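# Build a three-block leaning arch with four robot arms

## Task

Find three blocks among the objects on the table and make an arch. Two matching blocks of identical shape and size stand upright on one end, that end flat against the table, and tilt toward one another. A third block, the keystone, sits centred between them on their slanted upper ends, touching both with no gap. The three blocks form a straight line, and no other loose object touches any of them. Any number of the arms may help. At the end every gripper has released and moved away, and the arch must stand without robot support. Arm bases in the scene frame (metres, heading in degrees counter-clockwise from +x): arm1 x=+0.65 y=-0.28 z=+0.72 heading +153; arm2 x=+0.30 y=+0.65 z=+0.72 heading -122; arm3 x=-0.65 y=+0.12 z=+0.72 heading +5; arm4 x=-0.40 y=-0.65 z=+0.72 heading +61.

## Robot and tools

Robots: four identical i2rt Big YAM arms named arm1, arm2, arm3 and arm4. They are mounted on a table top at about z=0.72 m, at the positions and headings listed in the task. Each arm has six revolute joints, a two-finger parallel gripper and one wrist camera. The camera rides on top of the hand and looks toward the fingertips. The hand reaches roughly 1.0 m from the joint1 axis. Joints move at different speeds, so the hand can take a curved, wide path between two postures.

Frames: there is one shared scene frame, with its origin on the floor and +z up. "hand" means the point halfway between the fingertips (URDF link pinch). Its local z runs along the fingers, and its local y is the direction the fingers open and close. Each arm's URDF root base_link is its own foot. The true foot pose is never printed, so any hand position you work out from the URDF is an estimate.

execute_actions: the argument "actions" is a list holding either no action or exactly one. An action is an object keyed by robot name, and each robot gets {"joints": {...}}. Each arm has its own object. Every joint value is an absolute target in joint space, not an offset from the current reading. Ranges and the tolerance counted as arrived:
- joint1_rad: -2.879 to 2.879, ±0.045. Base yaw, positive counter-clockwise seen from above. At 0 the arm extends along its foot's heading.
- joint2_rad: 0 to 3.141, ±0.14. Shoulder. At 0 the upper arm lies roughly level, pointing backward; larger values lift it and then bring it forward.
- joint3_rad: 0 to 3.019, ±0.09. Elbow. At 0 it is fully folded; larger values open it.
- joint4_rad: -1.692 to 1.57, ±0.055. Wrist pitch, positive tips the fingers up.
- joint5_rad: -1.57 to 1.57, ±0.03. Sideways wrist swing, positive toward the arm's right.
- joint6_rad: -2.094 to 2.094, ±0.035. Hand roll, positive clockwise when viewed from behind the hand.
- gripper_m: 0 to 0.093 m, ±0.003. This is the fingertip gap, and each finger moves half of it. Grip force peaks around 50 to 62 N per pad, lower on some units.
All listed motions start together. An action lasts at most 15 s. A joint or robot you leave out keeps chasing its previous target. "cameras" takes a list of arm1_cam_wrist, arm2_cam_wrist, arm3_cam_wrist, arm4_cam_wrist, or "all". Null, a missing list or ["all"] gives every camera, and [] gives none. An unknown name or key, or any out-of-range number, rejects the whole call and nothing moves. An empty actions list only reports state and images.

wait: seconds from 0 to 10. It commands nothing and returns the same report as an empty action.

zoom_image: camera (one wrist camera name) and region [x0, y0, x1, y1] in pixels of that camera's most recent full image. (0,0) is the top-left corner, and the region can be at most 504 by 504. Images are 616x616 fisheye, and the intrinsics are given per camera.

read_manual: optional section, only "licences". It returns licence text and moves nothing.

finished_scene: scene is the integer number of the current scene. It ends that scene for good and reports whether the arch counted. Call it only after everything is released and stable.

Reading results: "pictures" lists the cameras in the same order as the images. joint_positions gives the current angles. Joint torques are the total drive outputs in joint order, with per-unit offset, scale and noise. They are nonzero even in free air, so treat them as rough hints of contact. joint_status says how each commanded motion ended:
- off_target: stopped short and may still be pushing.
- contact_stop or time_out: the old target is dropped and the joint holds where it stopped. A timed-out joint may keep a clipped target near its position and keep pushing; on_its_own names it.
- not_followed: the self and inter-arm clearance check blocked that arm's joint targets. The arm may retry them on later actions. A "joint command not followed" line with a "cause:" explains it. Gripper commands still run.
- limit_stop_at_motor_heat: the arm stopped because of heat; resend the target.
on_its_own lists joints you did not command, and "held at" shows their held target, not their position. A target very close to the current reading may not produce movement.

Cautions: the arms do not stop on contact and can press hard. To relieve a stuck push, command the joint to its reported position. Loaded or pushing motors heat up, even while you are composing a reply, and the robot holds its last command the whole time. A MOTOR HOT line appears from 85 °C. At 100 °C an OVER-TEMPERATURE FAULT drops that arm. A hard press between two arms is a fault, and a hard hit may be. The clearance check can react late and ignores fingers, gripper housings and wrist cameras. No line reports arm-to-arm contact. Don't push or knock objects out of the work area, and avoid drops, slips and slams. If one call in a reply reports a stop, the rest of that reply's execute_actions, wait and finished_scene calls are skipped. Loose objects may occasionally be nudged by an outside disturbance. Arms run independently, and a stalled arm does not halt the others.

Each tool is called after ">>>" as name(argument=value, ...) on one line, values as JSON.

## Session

>>> execute_actions(actions=[])

Scene clock: 0.00 s.
Joint torques (N m, as the arm reports them, + toward a larger angle): no reading
arm1.joint_positions: joint1_rad=-0.203 joint2_rad=+0.364 joint3_rad=+1.403 joint4_rad=-1.179 joint5_rad=-0.105 joint6_rad=+0.461 gripper_m=+0.095
arm1.joint_status: not commanded
arm1.hand: x=+0.5419 y=-0.2152 z=+1.3980 quat_wxyz=(-0.044, +0.648, -0.384, -0.656) (m; scene frame)
arm2.joint_positions: joint1_rad=-0.114 joint2_rad=+0.320 joint3_rad=+1.344 joint4_rad=-1.462 joint5_rad=-0.281 joint6_rad=+0.270 gripper_m=+0.095
arm2.joint_status: not commanded
arm2.hand: x=+0.2729 y=+0.5445 z=+1.3246 quat_wxyz=(-0.389, -0.774, -0.325, +0.380) (m; scene frame)
arm3.joint_positions: joint1_rad=-0.334 joint2_rad=+0.466 joint3_rad=+1.363 joint4_rad=-1.397 joint5_rad=+0.224 joint6_rad=+0.193 gripper_m=+0.094
arm3.joint_status: not commanded
arm3.hand: x=-0.5015 y=+0.0354 z=+1.2722 quat_wxyz=(-0.502, -0.245, -0.823, +0.105) (m; scene frame)
arm4.joint_positions: joint1_rad=-0.336 joint2_rad=+0.480 joint3_rad=+1.619 joint4_rad=-1.502 joint5_rad=-0.121 joint6_rad=-0.742 gripper_m=+0.095
arm4.joint_status: not commanded
arm4.hand: x=-0.3356 y=-0.5625 z=+1.3674 quat_wxyz=(-0.567, +0.565, -0.599, -0.025) (m; scene frame)
pictures: arm1_cam_wrist, arm2_cam_wrist, arm3_cam_wrist, arm4_cam_wrist
Images, in order (width x height): arm1_cam_wrist 616x616, arm2_cam_wrist 616x616, arm3_cam_wrist 616x616, arm4_cam_wrist 616x616.

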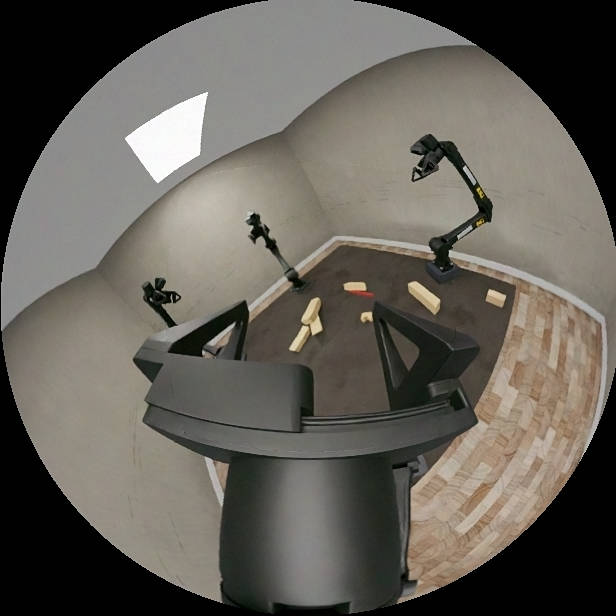

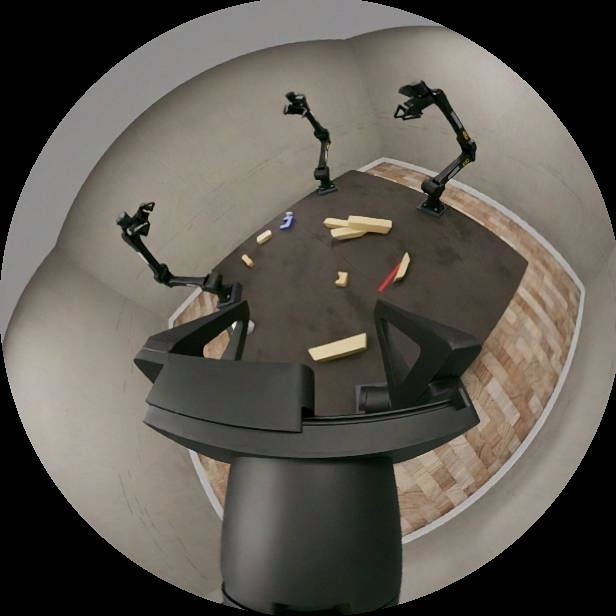

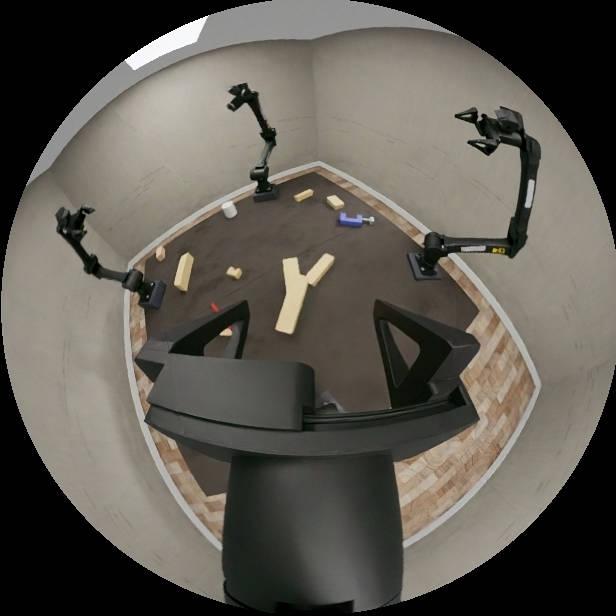

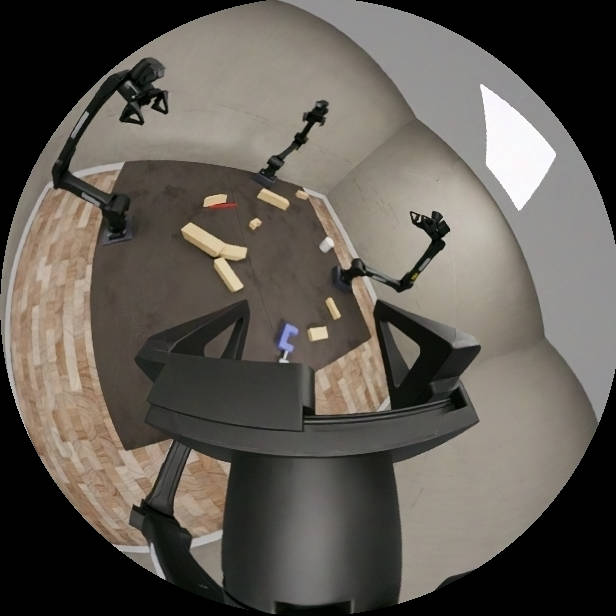

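>>> zoom_image(camera="arm4_cam_wrist", region=[160, 170, 360, 370])

>>> zoom_image(camera="arm3_cam_wrist", region=[140, 170, 390, 350])

>>> zoom_image(camera="arm2_cam_wrist", region=[220, 190, 440, 370])

>>> zoom_image(camera="arm1_cam_wrist", region=[260, 250, 520, 370])

Region (160, 170, 360, 370) of arm4_cam_wrist's 616x616 image, scaled by 2.520, with more detail than that image has.

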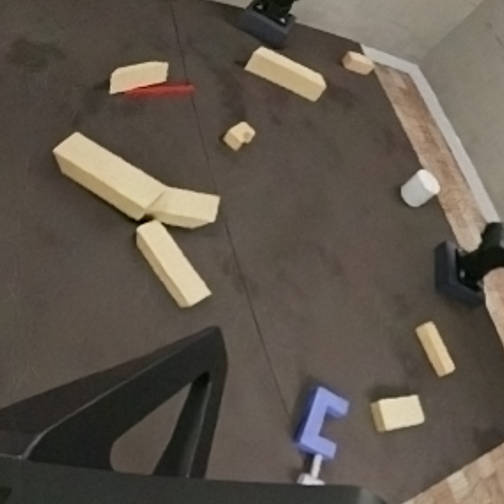

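Region (140, 170, 390, 350) of arm3_cam_wrist's 616x616 image, scaled by 2.016, with more detail than that image has; it fills the top 363 rows of this view, and the rest is white.

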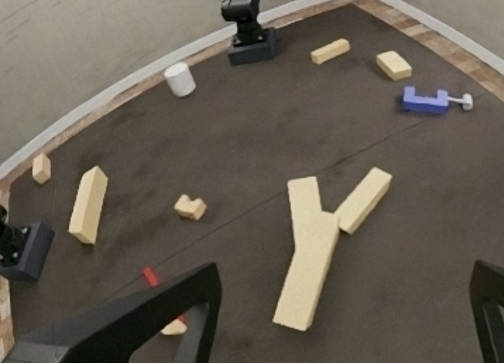

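Region (220, 190, 440, 370) of arm2_cam_wrist's 616x616 image, scaled by 2.291, with more detail than that image has; it fills the top 412 rows of this view, and the rest is white.

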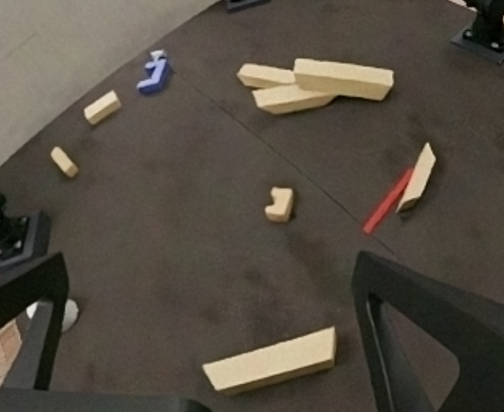

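Region (260, 250, 520, 370) of arm1_cam_wrist's 616x616 image, scaled by 1.938, with more detail than that image has; it fills the top 233 rows of this view, and the rest is white.

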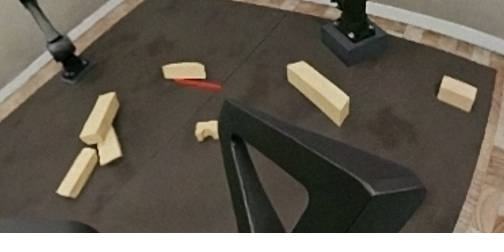

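>>> execute_actions(actions=[{"arm1":{"joints":{"joint1_rad":0.27,"joint2_rad":1.12,"joint3_rad":0.48,"joint4_rad":0.26,"joint5_rad":0,"joint6_rad":0}},"arm2":{"joints":{"joint1_rad":0.53,"joint2_rad":0.68,"joint3_rad":0.9,"joint4_rad":-1.62,"joint5_rad":0,"joint6_rad":0}},"arm3":{"joints":{"joint1_rad":0.114,"joint2_rad":1.17,"joint3_rad":1.34,"joint4_rad":-1.55,"joint5_rad":0,"joint6_rad":0}},"arm4":{"joints":{"joint1_rad":0.063,"joint2_rad":1.54,"joint3_rad":1.69,"joint4_rad":-1.5,"joint5_rad":0,"joint6_rad":0}}}])

Scene clock: 34.97 s.
Joint torques (N m, as the arm reports them, + toward a larger angle): arm1=[ 2.46 -8.84  8.89  2.21  0.01 -0.07] | arm2=[ 0.35  1.33  9.69  0.58  0.18 -0.27] | arm3=[ 0.87 -7.5   9.65  0.05 -0.14 -0.06] | arm4=[  0.64 -13.98  10.     0.68   0.17   0.04]
arm1.joint_positions: joint1_rad=+0.266 joint2_rad=+1.115 joint3_rad=+0.491 joint4_rad=+0.239 joint5_rad=+0.001 joint6_rad=+0.014 gripper_m=+0.095
arm1.joint_status: all done
arm1.hand: x=+0.2107 y=-0.1736 z=+0.9581 quat_wxyz=(-0.067, +0.823, -0.102, -0.554) (m; scene frame)
arm2.joint_positions: joint1_rad=+0.525 joint2_rad=+0.677 joint3_rad=+0.885 joint4_rad=-1.614 joint5_rad=-0.004 joint6_rad=+0.015 gripper_m=+0.095
arm2.joint_status: all done
arm2.hand: x=+0.2914 y=+0.4685 z=+1.0425 quat_wxyz=(-0.059, -0.726, -0.683, +0.056) (m; scene frame)
arm3.joint_positions: joint1_rad=+0.109 joint2_rad=+1.191 joint3_rad=+1.318 joint4_rad=-1.539 joint5_rad=+0.001 joint6_rad=+0.013 gripper_m=+0.094
arm3.joint_status: all done
arm3.hand: x=-0.2963 y=+0.1856 z=+1.0432 quat_wxyz=(-0.079, +0.090, -0.993, -0.014) (m; scene frame)
arm4.joint_positions: joint1_rad=+0.058 joint2_rad=+1.559 joint3_rad=+1.678 joint4_rad=-1.502 joint5_rad=-0.003 joint6_rad=-0.008 gripper_m=+0.095
arm4.joint_status: all done
arm4.hand: x=-0.1579 y=-0.2004 z=+1.0528 quat_wxyz=(-0.080, +0.512, -0.854, -0.041) (m; scene frame)
pictures: arm1_cam_wrist, arm2_cam_wrist, arm3_cam_wrist, arm4_cam_wrist
Images, in order (width x height): arm1_cam_wrist 616x616, arm2_cam_wrist 616x616, arm3_cam_wrist 616x616, arm4_cam_wrist 616x616.

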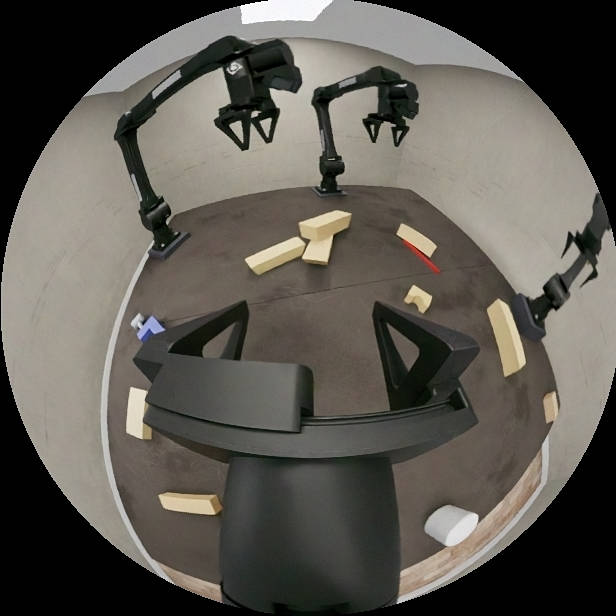

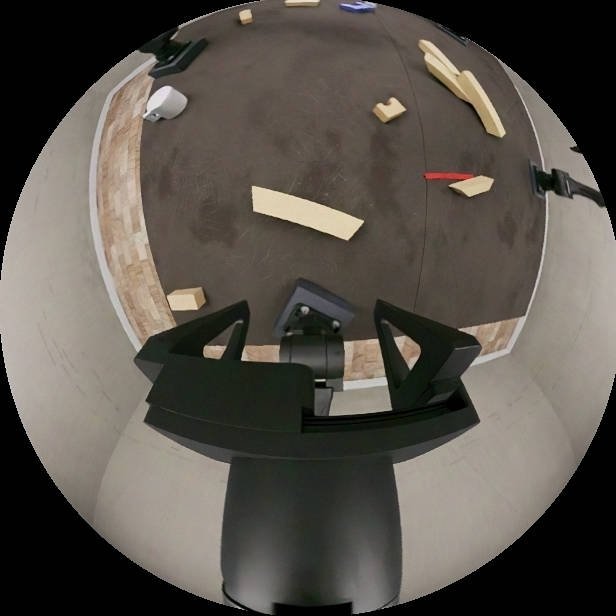

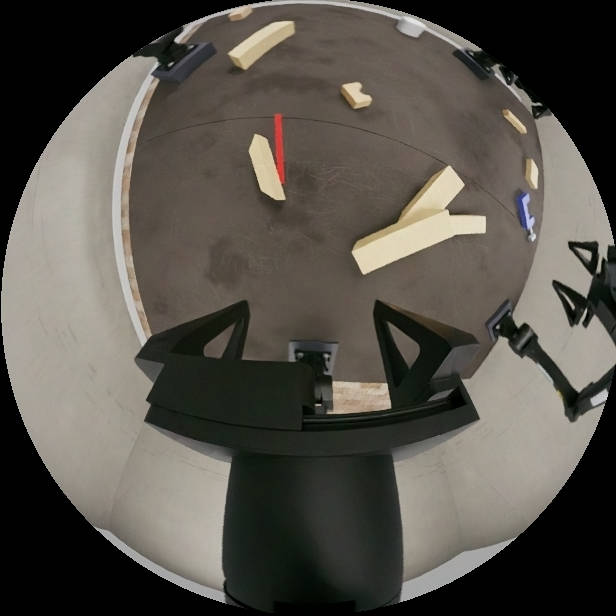

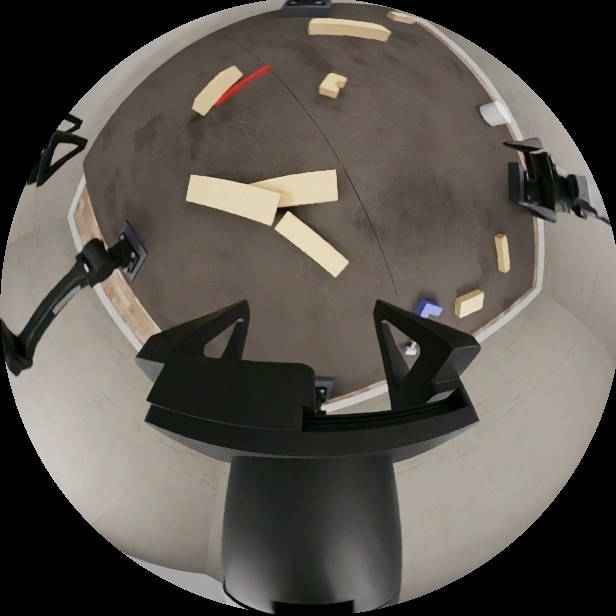

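>>> zoom_image(camera="arm4_cam_wrist", region=[170, 140, 370, 290])

>>> zoom_image(camera="arm2_cam_wrist", region=[230, 160, 390, 260])

>>> zoom_image(camera="arm3_cam_wrist", region=[220, 100, 330, 220])

>>> zoom_image(camera="arm1_cam_wrist", region=[230, 190, 450, 290])

>>> zoom_image(camera="arm3_cam_wrist", region=[330, 150, 500, 290])

Region (170, 140, 370, 290) of arm4_cam_wrist's 616x616 image, scaled by 2.520, with more detail than that image has; it fills the top 378 rows of this view, and the rest is white.

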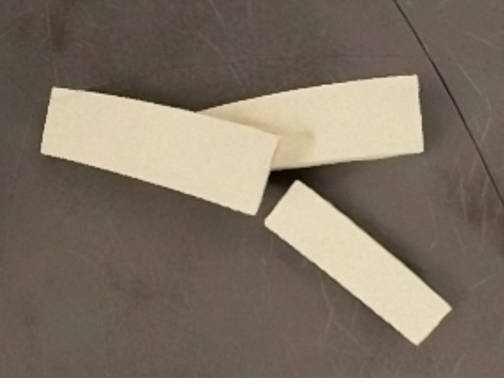

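Region (230, 160, 390, 260) of arm2_cam_wrist's 616x616 image, scaled by 3.150, with more detail than that image has; it fills the top 315 rows of this view, and the rest is white.

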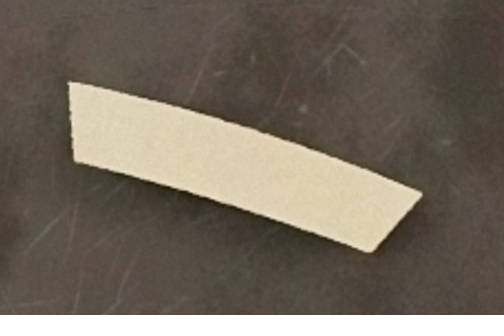

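Region (220, 100, 330, 220) of arm3_cam_wrist's 616x616 image, scaled by 4.200, with more detail than that image has; it fills the left 462 columns of this view, and the rest is white.

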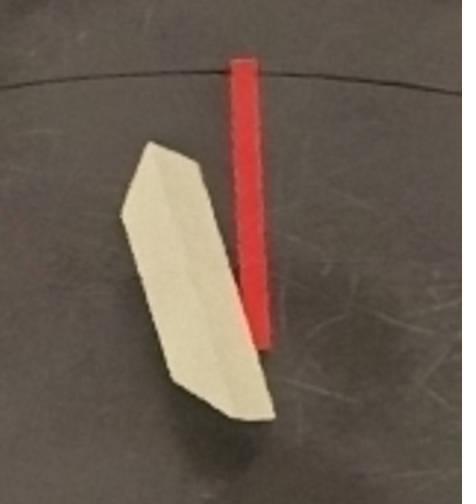

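Region (230, 190, 450, 290) of arm1_cam_wrist's 616x616 image, scaled by 2.291, with more detail than that image has; it fills the top 229 rows of this view, and the rest is white.

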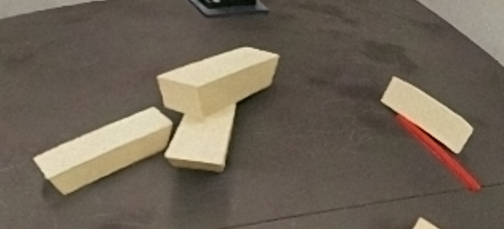

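Region (330, 150, 500, 290) of arm3_cam_wrist's 616x616 image, scaled by 2.965, with more detail than that image has; it fills the top 415 rows of this view, and the rest is white.

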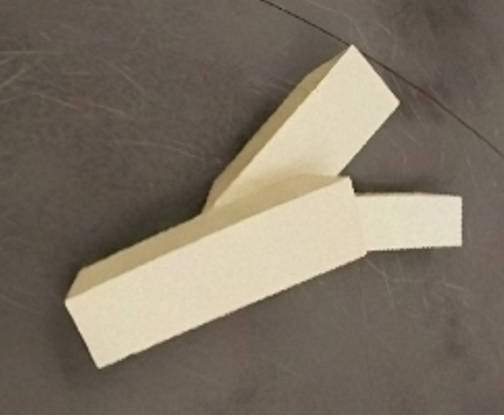

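>>> execute_actions(actions=[{"arm1":{"joints":{"joint1_rad":0.358,"joint2_rad":0.91,"joint3_rad":0.37,"joint4_rad":0.36,"joint5_rad":0.165,"joint6_rad":0.04}},"arm2":{"joints":{"joint1_rad":0.567,"joint2_rad":1.13,"joint3_rad":0.625,"joint4_rad":-1.03,"joint6_rad":1.935}},"arm3":{"joints":{"joint1_rad":-0.347,"joint2_rad":1.43,"joint3_rad":1.1,"joint4_rad":-1.15,"joint6_rad":0.645}},"arm4":{"joints":{"joint1_rad":0.135,"joint6_rad":1.52}}}])

Scene clock: 157.30 s.
Joint torques (N m, as the arm reports them, + toward a larger angle): arm1=[ 2.31 -5.97  9.92  1.97  0.19  0.2 ] | arm2=[ 1.31 -3.54  8.12  0.78  0.19  0.03] | arm3=[  0.75 -11.07   9.24   0.79  -0.02   0.18] | arm4=[ -0.37 -13.93   9.92   0.56   0.24   0.04]
arm1.joint_positions: joint1_rad=+0.352 joint2_rad=+0.906 joint3_rad=+0.373 joint4_rad=+0.343 joint5_rad=+0.162 joint6_rad=+0.027 gripper_m=+0.095
arm1.joint_status: all done
arm1.hand: x=+0.2505 y=-0.1917 z=+1.0040 quat_wxyz=(-0.106, +0.761, -0.117, -0.629) (m; scene frame)
arm2.joint_positions: joint1_rad=+0.561 joint2_rad=+1.132 joint3_rad=+0.613 joint4_rad=-1.039 joint5_rad=-0.003 joint6_rad=+1.920 gripper_m=+0.095
arm2.joint_status: all done
arm2.hand: x=+0.2975 y=+0.3948 z=+0.8523 quat_wxyz=(-0.005, -0.984, +0.178, -0.003) (m; scene frame)
arm3.joint_positions: joint1_rad=-0.353 joint2_rad=+1.454 joint3_rad=+1.073 joint4_rad=-1.163 joint5_rad=+0.000 joint6_rad=+0.632 gripper_m=+0.094
arm3.joint_status: all done
arm3.hand: x=-0.2601 y=+0.0108 z=+0.8551 quat_wxyz=(-0.010, -0.434, -0.901, -0.008) (m; scene frame)
arm4.joint_positions: joint1_rad=+0.142 joint2_rad=+1.559 joint3_rad=+1.678 joint4_rad=-1.502 joint5_rad=-0.002 joint6_rad=+1.511 gripper_m=+0.095
arm4.joint_status: all done
arm4.hand: x=-0.1964 y=-0.1814 z=+1.0522 quat_wxyz=(-0.026, -0.176, -0.980, -0.086) (m; scene frame)
pictures: arm1_cam_wrist, arm2_cam_wrist, arm3_cam_wrist, arm4_cam_wrist
Images, in order (width x height): arm1_cam_wrist 616x616, arm2_cam_wrist 616x616, arm3_cam_wrist 616x616, arm4_cam_wrist 616x616.

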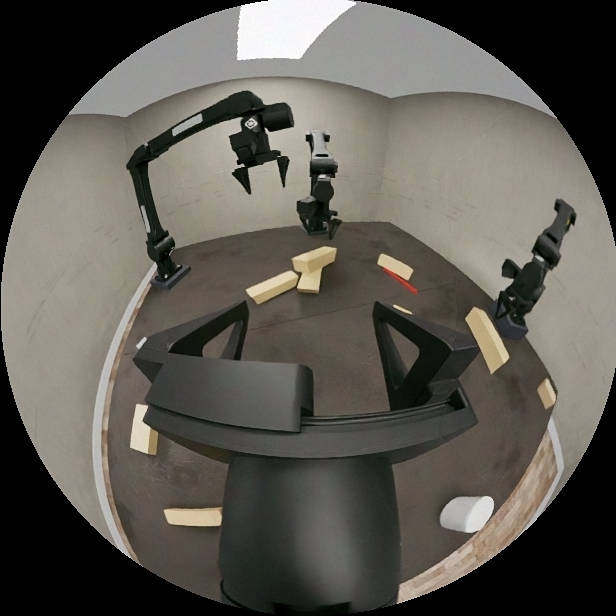

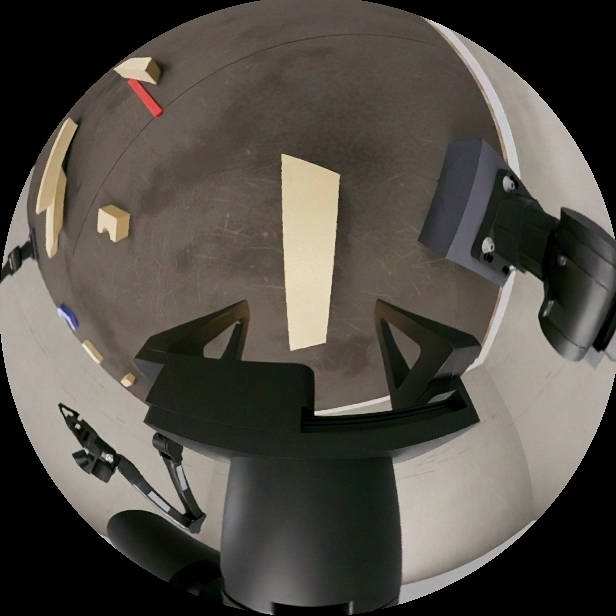

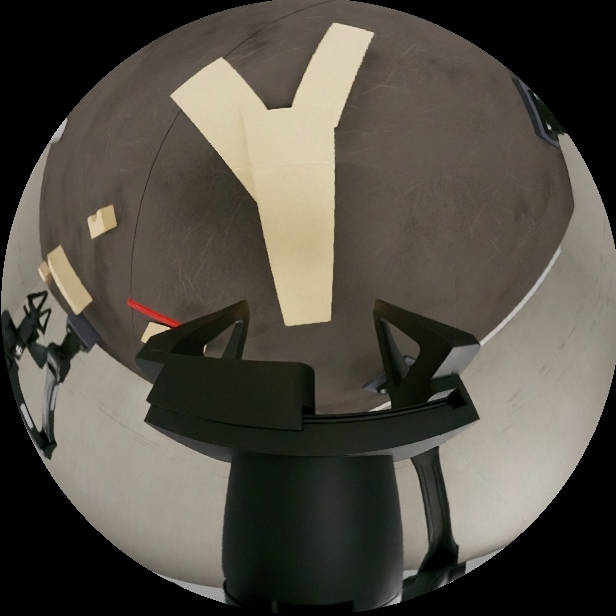

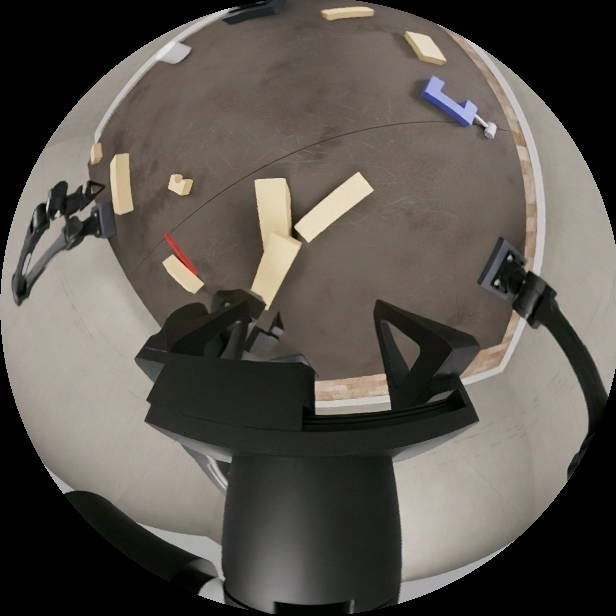

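>>> execute_actions(actions=[{"arm2":{"joints":{"joint2_rad":1.258,"joint3_rad":0.555,"joint4_rad":-0.843}},"arm3":{"joints":{"joint1_rad":-0.322,"joint2_rad":1.508,"joint3_rad":1.03,"joint4_rad":-1.015,"joint6_rad":0.598}}}], cameras=["arm2_cam_wrist","arm3_cam_wrist"])

Scene clock: 174.63 s.
Joint torques (N m, as the arm reports them, + toward a larger angle): arm1=[ 2.7  -5.8   9.93  2.09  0.2   0.18] | arm2=[ 0.89 -5.37  6.99  0.8   0.21  0.01] | arm3=[ 1.13 -9.14  7.48  0.9  -0.02 -0.09] | arm4=[ -0.42 -14.08   9.95   0.57   0.24   0.04]
arm1.joint_positions: joint1_rad=+0.352 joint2_rad=+0.906 joint3_rad=+0.373 joint4_rad=+0.343 joint5_rad=+0.162 joint6_rad=+0.027 gripper_m=+0.095
arm1.joint_status: not commanded
arm1.hand: x=+0.2505 y=-0.1917 z=+1.0040 quat_wxyz=(-0.106, +0.761, -0.117, -0.629) (m; scene frame)
arm2.joint_positions: joint1_rad=+0.561 joint2_rad=+1.266 joint3_rad=+0.547 joint4_rad=-0.852 joint5_rad=-0.003 joint6_rad=+1.921 gripper_m=+0.095
arm2.joint_status: all done
arm2.hand: x=+0.2975 y=+0.3916 z=+0.8001 quat_wxyz=(+0.001, -0.984, +0.179, -0.002) (m; scene frame)
arm3.joint_positions: joint1_rad=-0.330 joint2_rad=+1.509 joint3_rad=+1.021 joint4_rad=-1.029 joint5_rad=+0.000 joint6_rad=+0.611 gripper_m=+0.094
arm3.joint_status: all done
arm3.hand: x=-0.2476 y=+0.0177 z=+0.8163 quat_wxyz=(-0.024, -0.415, -0.910, -0.010) (m; scene frame)
arm4.joint_positions: joint1_rad=+0.142 joint2_rad=+1.559 joint3_rad=+1.678 joint4_rad=-1.502 joint5_rad=-0.002 joint6_rad=+1.512 gripper_m=+0.095
arm4.joint_status: not commanded
arm4.hand: x=-0.1964 y=-0.1814 z=+1.0522 quat_wxyz=(-0.026, -0.176, -0.980, -0.086) (m; scene frame)
pictures: arm2_cam_wrist, arm3_cam_wrist
Images, in order (width x height): arm2_cam_wrist 616x616, arm3_cam_wrist 616x616.

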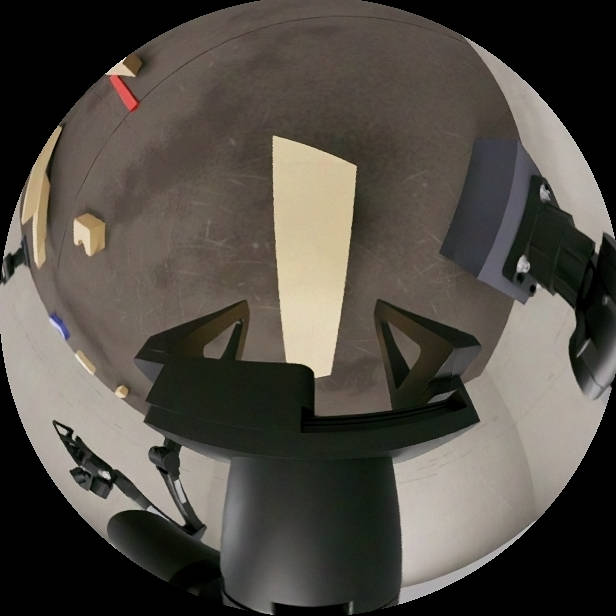

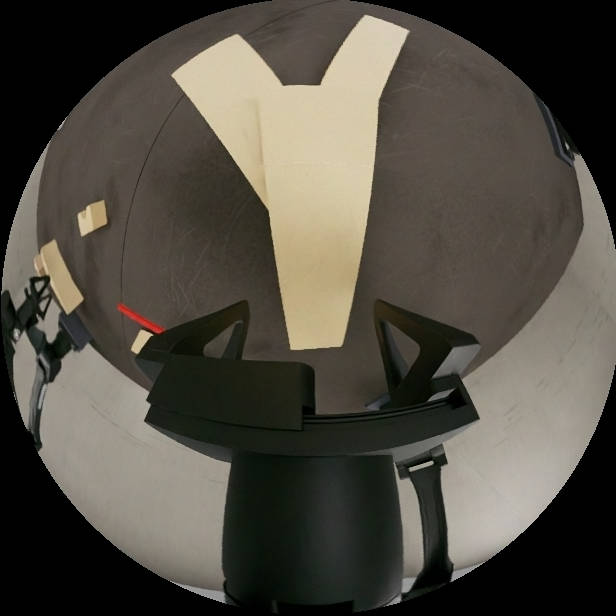

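>>> execute_actions(actions=[])

Scene clock: 189.00 s.
Joint torques (N m, as the arm reports them, + toward a larger angle): arm1=[ 2.38 -5.67  9.87  2.08  0.2   0.18] | arm2=[ 0.21 -4.36  6.58  0.75  0.26  0.03] | arm3=[ 0.64 -9.66  7.68  0.87 -0.06 -0.1 ] | arm4=[ -0.47 -14.     9.89   0.58   0.24   0.03]
arm1.joint_positions: joint1_rad=+0.352 joint2_rad=+0.906 joint3_rad=+0.373 joint4_rad=+0.343 joint5_rad=+0.162 joint6_rad=+0.027 gripper_m=+0.095
arm1.joint_status: not commanded
arm1.hand: x=+0.2505 y=-0.1917 z=+1.0040 quat_wxyz=(-0.106, +0.761, -0.117, -0.629) (m; scene frame)
arm2.joint_positions: joint1_rad=+0.561 joint2_rad=+1.266 joint3_rad=+0.547 joint4_rad=-0.852 joint5_rad=-0.003 joint6_rad=+1.921 gripper_m=+0.095
arm2.joint_status: all done
arm2.hand: x=+0.2975 y=+0.3916 z=+0.8001 quat_wxyz=(+0.001, -0.984, +0.179, -0.002) (m; scene frame)
arm3.joint_positions: joint1_rad=-0.330 joint2_rad=+1.509 joint3_rad=+1.021 joint4_rad=-1.029 joint5_rad=+0.000 joint6_rad=+0.611 gripper_m=+0.094
arm3.joint_status: all done
arm3.hand: x=-0.2476 y=+0.0177 z=+0.8163 quat_wxyz=(-0.024, -0.415, -0.910, -0.010) (m; scene frame)
arm4.joint_positions: joint1_rad=+0.142 joint2_rad=+1.559 joint3_rad=+1.678 joint4_rad=-1.502 joint5_rad=-0.002 joint6_rad=+1.512 gripper_m=+0.095
arm4.joint_status: not commanded
arm4.hand: x=-0.1964 y=-0.1814 z=+1.0522 quat_wxyz=(-0.026, -0.176, -0.980, -0.086) (m; scene frame)
pictures: arm1_cam_wrist, arm2_cam_wrist, arm3_cam_wrist, arm4_cam_wrist
Images, in order (width x height): arm1_cam_wrist 616x616, arm2_cam_wrist 616x616, arm3_cam_wrist 616x616, arm4_cam_wrist 616x616.

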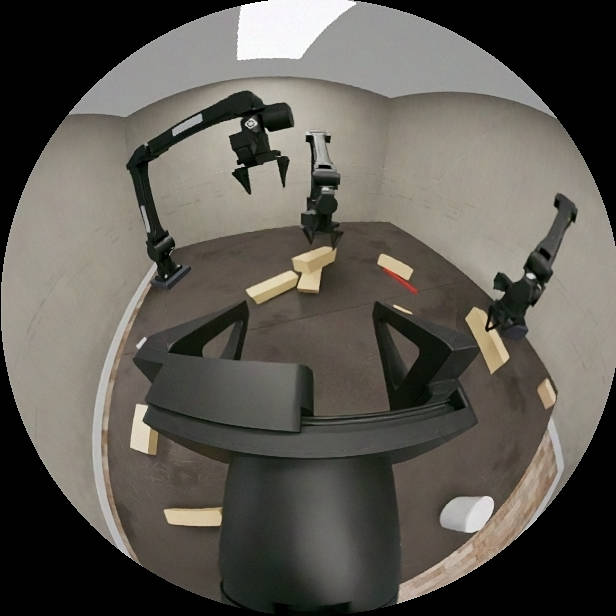

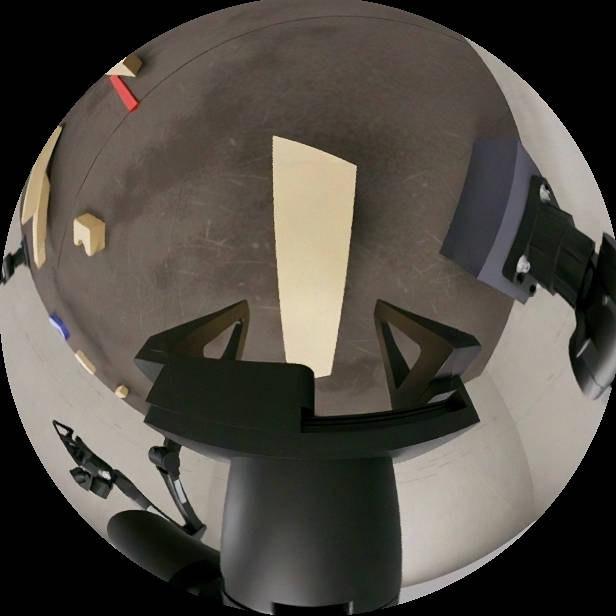

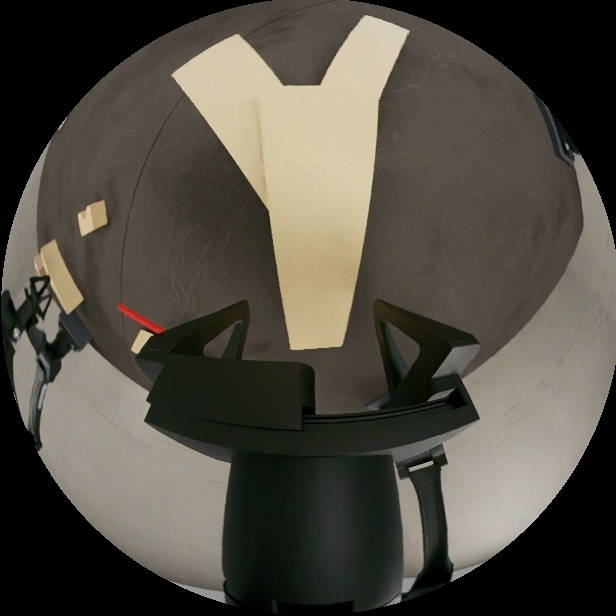

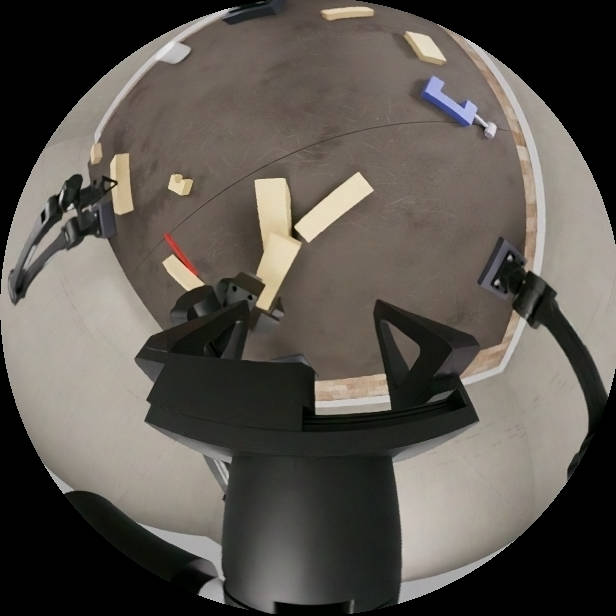

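>>> execute_actions(actions=[{"arm3":{"joints":{"joint2_rad":1.586,"joint3_rad":0.965,"joint4_rad":-0.87}},"arm2":{"joints":{"joint2_rad":1.385,"joint3_rad":0.503,"joint4_rad":-0.66}}}], cameras=["arm2_cam_wrist","arm3_cam_wrist","arm1_cam_wrist"])

Scene clock: 199.80 s.
Joint torques (N m, as the arm reports them, + toward a larger angle): arm1=[ 2.44 -5.88  9.86  2.05  0.16  0.19] | arm2=[ 1.08 -5.47  5.43  0.79  0.25  0.01] | arm3=[  1.18 -10.59   7.29   0.74  -0.03  -0.09] | arm4=[ -0.39 -13.93   9.92   0.58   0.24   0.03]
arm1.joint_positions: joint1_rad=+0.352 joint2_rad=+0.906 joint3_rad=+0.373 joint4_rad=+0.343 joint5_rad=+0.162 joint6_rad=+0.027 gripper_m=+0.095
arm1.joint_status: not commanded
arm1.hand: x=+0.2505 y=-0.1917 z=+1.0040 quat_wxyz=(-0.106, +0.761, -0.117, -0.629) (m; scene frame)
arm2.joint_positions: joint1_rad=+0.561 joint2_rad=+1.391 joint3_rad=+0.498 joint4_rad=-0.669 joint5_rad=-0.003 joint6_rad=+1.921 gripper_m=+0.095
arm2.joint_status: all done
arm2.hand: x=+0.2976 y=+0.3893 z=+0.7574 quat_wxyz=(-0.003, -0.984, +0.179, -0.003) (m; scene frame)
arm3.joint_positions: joint1_rad=-0.330 joint2_rad=+1.592 joint3_rad=+0.954 joint4_rad=-0.883 joint5_rad=+0.000 joint6_rad=+0.611 gripper_m=+0.094
arm3.joint_status: all done
arm3.hand: x=-0.2479 y=+0.0185 z=+0.7625 quat_wxyz=(-0.021, -0.415, -0.910, -0.010) (m; scene frame)
arm4.joint_positions: joint1_rad=+0.142 joint2_rad=+1.559 joint3_rad=+1.678 joint4_rad=-1.502 joint5_rad=-0.002 joint6_rad=+1.512 gripper_m=+0.095
arm4.joint_status: not commanded
arm4.hand: x=-0.1964 y=-0.1814 z=+1.0522 quat_wxyz=(-0.026, -0.176, -0.980, -0.086) (m; scene frame)
pictures: arm1_cam_wrist, arm2_cam_wrist, arm3_cam_wrist
Images, in order (width x height): arm1_cam_wrist 616x616, arm2_cam_wrist 616x616, arm3_cam_wrist 616x616.

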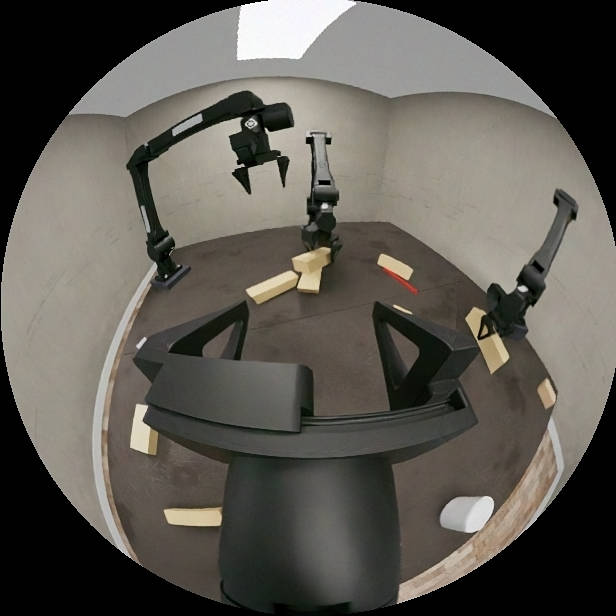

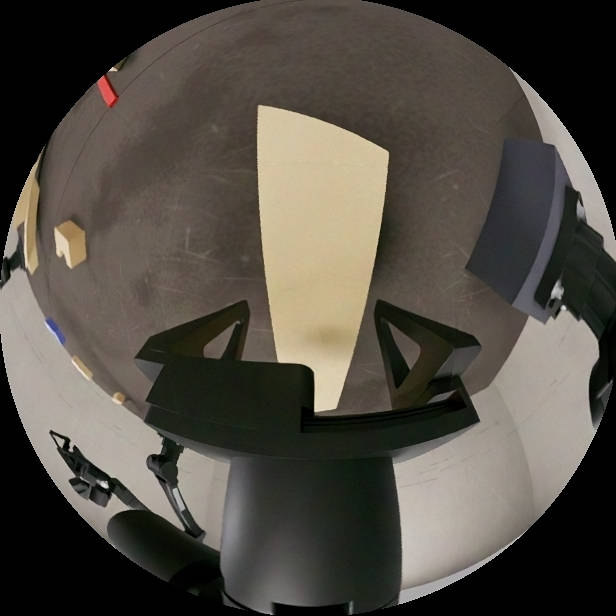

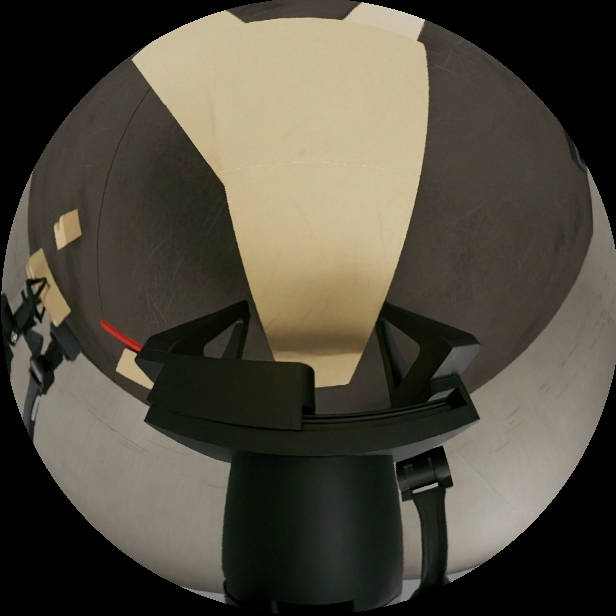

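>>> execute_actions(actions=[{"arm3":{"joints":{"gripper_m":0.04}},"arm2":{"joints":{"gripper_m":0.03}}}], cameras=["arm2_cam_wrist","arm3_cam_wrist"])

Scene clock: 201.80 s.
Joint torques (N m, as the arm reports them, + toward a larger angle): arm1=[ 2.64 -5.83  9.89  1.99  0.17  0.16] | arm2=[ 0.19 -4.85  5.37  0.72  0.19  0.02] | arm3=[  0.56 -11.18   7.15   0.86  -0.1   -0.08] | arm4=[ -0.36 -14.02   9.91   0.58   0.24   0.03]
arm1.joint_positions: joint1_rad=+0.352 joint2_rad=+0.906 joint3_rad=+0.373 joint4_rad=+0.343 joint5_rad=+0.162 joint6_rad=+0.027 gripper_m=+0.095
arm1.joint_status: not commanded
arm1.hand: x=+0.2505 y=-0.1917 z=+1.0040 quat_wxyz=(-0.106, +0.761, -0.117, -0.629) (m; scene frame)
arm2.joint_positions: joint1_rad=+0.561 joint2_rad=+1.391 joint3_rad=+0.497 joint4_rad=-0.667 joint5_rad=-0.003 joint6_rad=+1.922 gripper_m=+0.047
arm2.joint_status: gripper_m off_target (ended at +0.047, target +0.030)
arm2.hand: x=+0.2975 y=+0.3894 z=+0.7571 quat_wxyz=(-0.004, -0.984, +0.180, -0.003) (m; scene frame)
arm3.joint_positions: joint1_rad=-0.329 joint2_rad=+1.592 joint3_rad=+0.953 joint4_rad=-0.883 joint5_rad=+0.000 joint6_rad=+0.609 gripper_m=+0.061
arm3.joint_status: gripper_m off_target (ended at +0.061, target +0.040)
arm3.hand: x=-0.2479 y=+0.0187 z=+0.7623 quat_wxyz=(-0.021, -0.414, -0.910, -0.010) (m; scene frame)
arm4.joint_positions: joint1_rad=+0.142 joint2_rad=+1.559 joint3_rad=+1.678 joint4_rad=-1.502 joint5_rad=-0.002 joint6_rad=+1.512 gripper_m=+0.095
arm4.joint_status: not commanded
arm4.hand: x=-0.1964 y=-0.1814 z=+1.0522 quat_wxyz=(-0.026, -0.176, -0.980, -0.086) (m; scene frame)
pictures: arm2_cam_wrist, arm3_cam_wrist
Images, in order (width x height): arm2_cam_wrist 616x616, arm3_cam_wrist 616x616.

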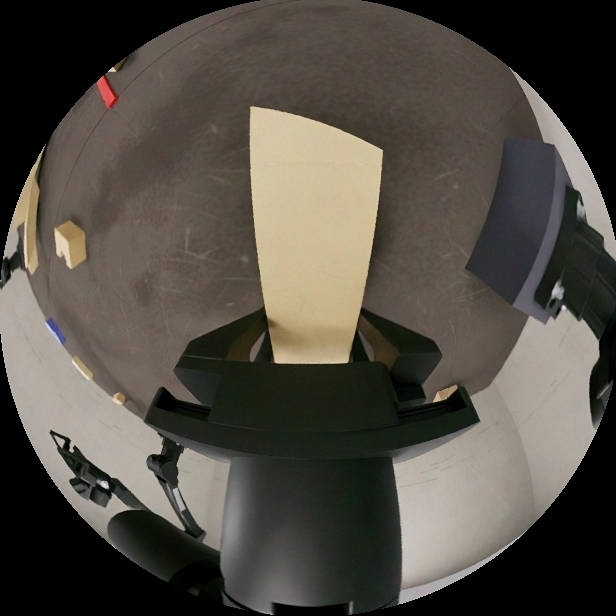

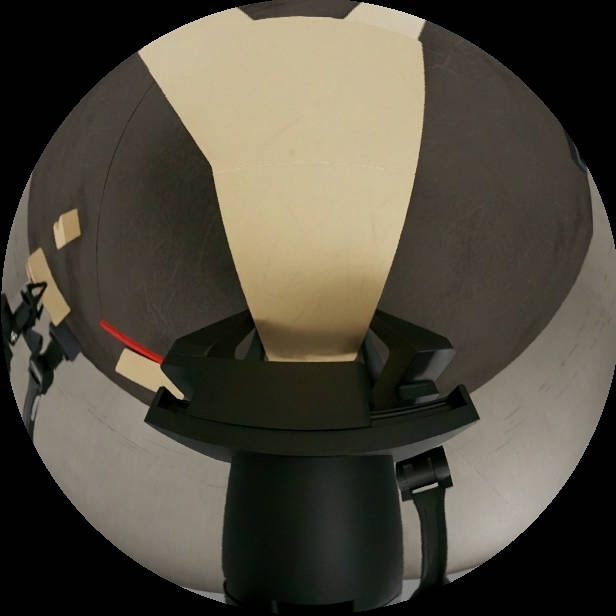

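>>> execute_actions(actions=[{"arm3":{"joints":{"joint2_rad":1.40}},"arm2":{"joints":{"joint2_rad":1.15}}}], cameras=["arm4_cam_wrist","arm1_cam_wrist"])

Scene clock: 213.20 s.
Joint torques (N m, as the arm reports them, + toward a larger angle): arm1=[ 2.47 -5.95  9.9   2.08  0.19  0.17] | arm2=[ 1.21 -4.28  8.27  0.96  0.17  0.02] | arm3=[  0.77 -10.52   9.47   1.19  -0.02  -0.09] | arm4=[ -0.36 -14.08   9.93   0.6    0.24   0.03]
arm1.joint_positions: joint1_rad=+0.352 joint2_rad=+0.906 joint3_rad=+0.373 joint4_rad=+0.343 joint5_rad=+0.162 joint6_rad=+0.027 gripper_m=+0.095
arm1.joint_status: not commanded
arm1.hand: x=+0.2505 y=-0.1917 z=+1.0040 quat_wxyz=(-0.106, +0.761, -0.117, -0.629) (m; scene frame)
arm2.joint_positions: joint1_rad=+0.561 joint2_rad=+1.158 joint3_rad=+0.482 joint4_rad=-0.666 joint5_rad=-0.003 joint6_rad=+1.922 gripper_m=+0.047
arm2.joint_status: all done
arm2.hand: x=+0.2972 y=+0.3662 z=+0.8115 quat_wxyz=(-0.111, -0.977, +0.178, -0.022) (m; scene frame)
arm3.joint_positions: joint1_rad=-0.329 joint2_rad=+1.425 joint3_rad=+0.936 joint4_rad=-0.883 joint5_rad=+0.000 joint6_rad=+0.609 gripper_m=+0.061
arm3.joint_status: all done
arm3.hand: x=-0.2446 y=+0.0172 z=+0.8226 quat_wxyz=(-0.095, -0.412, -0.906, -0.024) (m; scene frame)
arm4.joint_positions: joint1_rad=+0.142 joint2_rad=+1.559 joint3_rad=+1.678 joint4_rad=-1.502 joint5_rad=-0.002 joint6_rad=+1.512 gripper_m=+0.095
arm4.joint_status: not commanded
arm4.hand: x=-0.1964 y=-0.1814 z=+1.0522 quat_wxyz=(-0.026, -0.176, -0.980, -0.086) (m; scene frame)
pictures: arm1_cam_wrist, arm4_cam_wrist
Images, in order (width x height): arm1_cam_wrist 616x616, arm4_cam_wrist 616x616.

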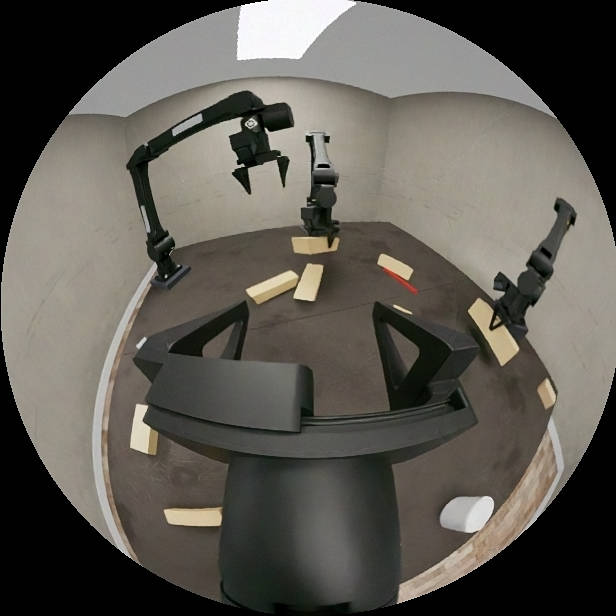

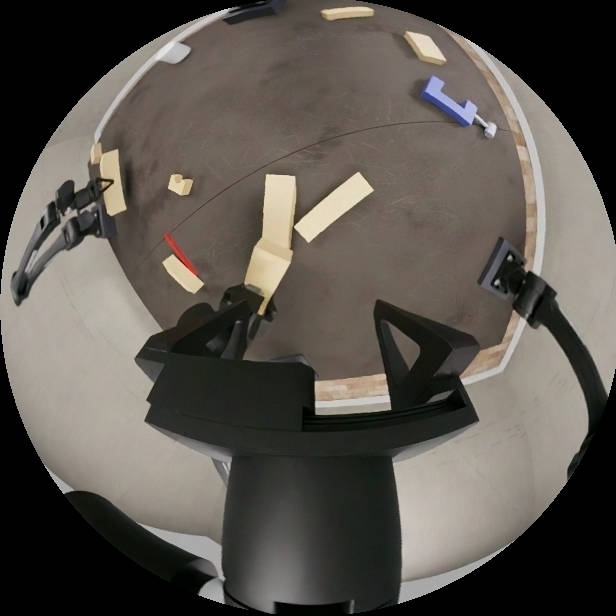

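>>> execute_actions(actions=[{"arm3":{"joints":{"joint1_rad":0.15,"joint2_rad":1.0,"joint3_rad":0.81,"joint4_rad":-0.34,"joint6_rad":0.0}},"arm2":{"joints":{"joint1_rad":0.24,"joint2_rad":1.3,"joint3_rad":1.46,"joint4_rad":0.0,"joint6_rad":0.342}}}], cameras=["arm4_cam_wrist","arm1_cam_wrist","arm3_cam_wrist"])

Scene clock: 238.90 s.
Joint torques (N m, as the arm reports them, + toward a larger angle): arm1=[ 2.16 -5.6   9.93  2.06  0.18  0.18] | arm2=[  0.68 -12.26  15.36   3.26  -0.05  -0.36] | arm3=[-0.22 -5.22 12.53  3.88 -0.02 -0.08] | arm4=[ -0.41 -14.05   9.93   0.57   0.24   0.04]
arm1.joint_positions: joint1_rad=+0.352 joint2_rad=+0.906 joint3_rad=+0.373 joint4_rad=+0.343 joint5_rad=+0.162 joint6_rad=+0.027 gripper_m=+0.095
arm1.joint_status: not commanded
arm1.hand: x=+0.2505 y=-0.1917 z=+1.0040 quat_wxyz=(-0.106, +0.761, -0.117, -0.629) (m; scene frame)
arm2.joint_positions: joint1_rad=+0.233 joint2_rad=+1.331 joint3_rad=+1.393 joint4_rad=-0.031 joint5_rad=+0.001 joint6_rad=+0.359 gripper_m=+0.047
arm2.joint_status: all done
arm2.hand: x=+0.0911 y=+0.0616 z=+1.3303 quat_wxyz=(-0.513, -0.632, -0.294, +0.502) (m; scene frame)
arm3.joint_positions: joint1_rad=+0.151 joint2_rad=+1.013 joint3_rad=+0.758 joint4_rad=-0.384 joint5_rad=-0.002 joint6_rad=+0.013 gripper_m=+0.061
arm3.joint_status: all done
arm3.hand: x=-0.2182 y=+0.2212 z=+0.9751 quat_wxyz=(-0.445, +0.097, -0.888, -0.062) (m; scene frame)
arm4.joint_positions: joint1_rad=+0.142 joint2_rad=+1.559 joint3_rad=+1.678 joint4_rad=-1.502 joint5_rad=-0.002 joint6_rad=+1.512 gripper_m=+0.095
arm4.joint_status: not commanded
arm4.hand: x=-0.1964 y=-0.1814 z=+1.0522 quat_wxyz=(-0.026, -0.176, -0.980, -0.086) (m; scene frame)
pictures: arm1_cam_wrist, arm3_cam_wrist, arm4_cam_wrist
Images, in order (width x height): arm1_cam_wrist 616x616, arm3_cam_wrist 616x616, arm4_cam_wrist 616x616.

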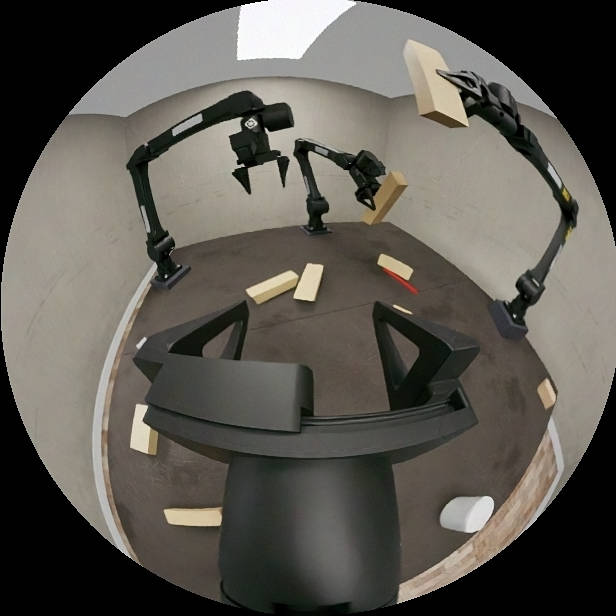

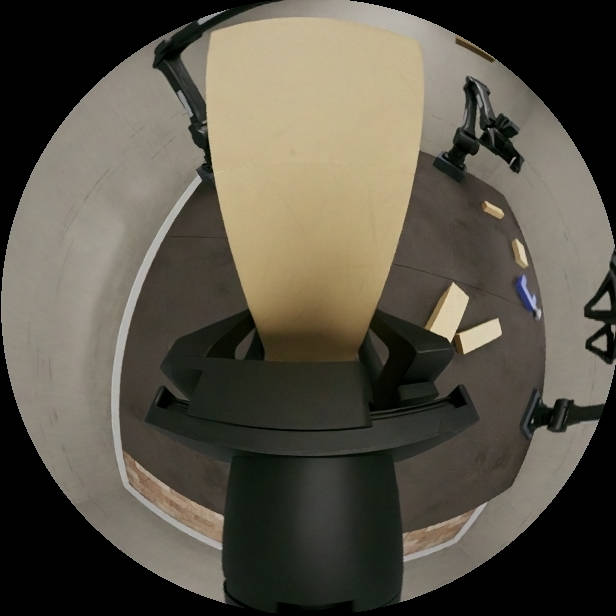

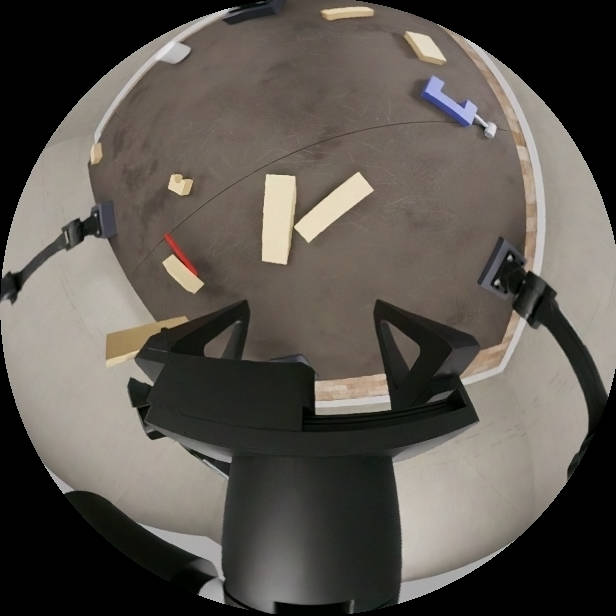

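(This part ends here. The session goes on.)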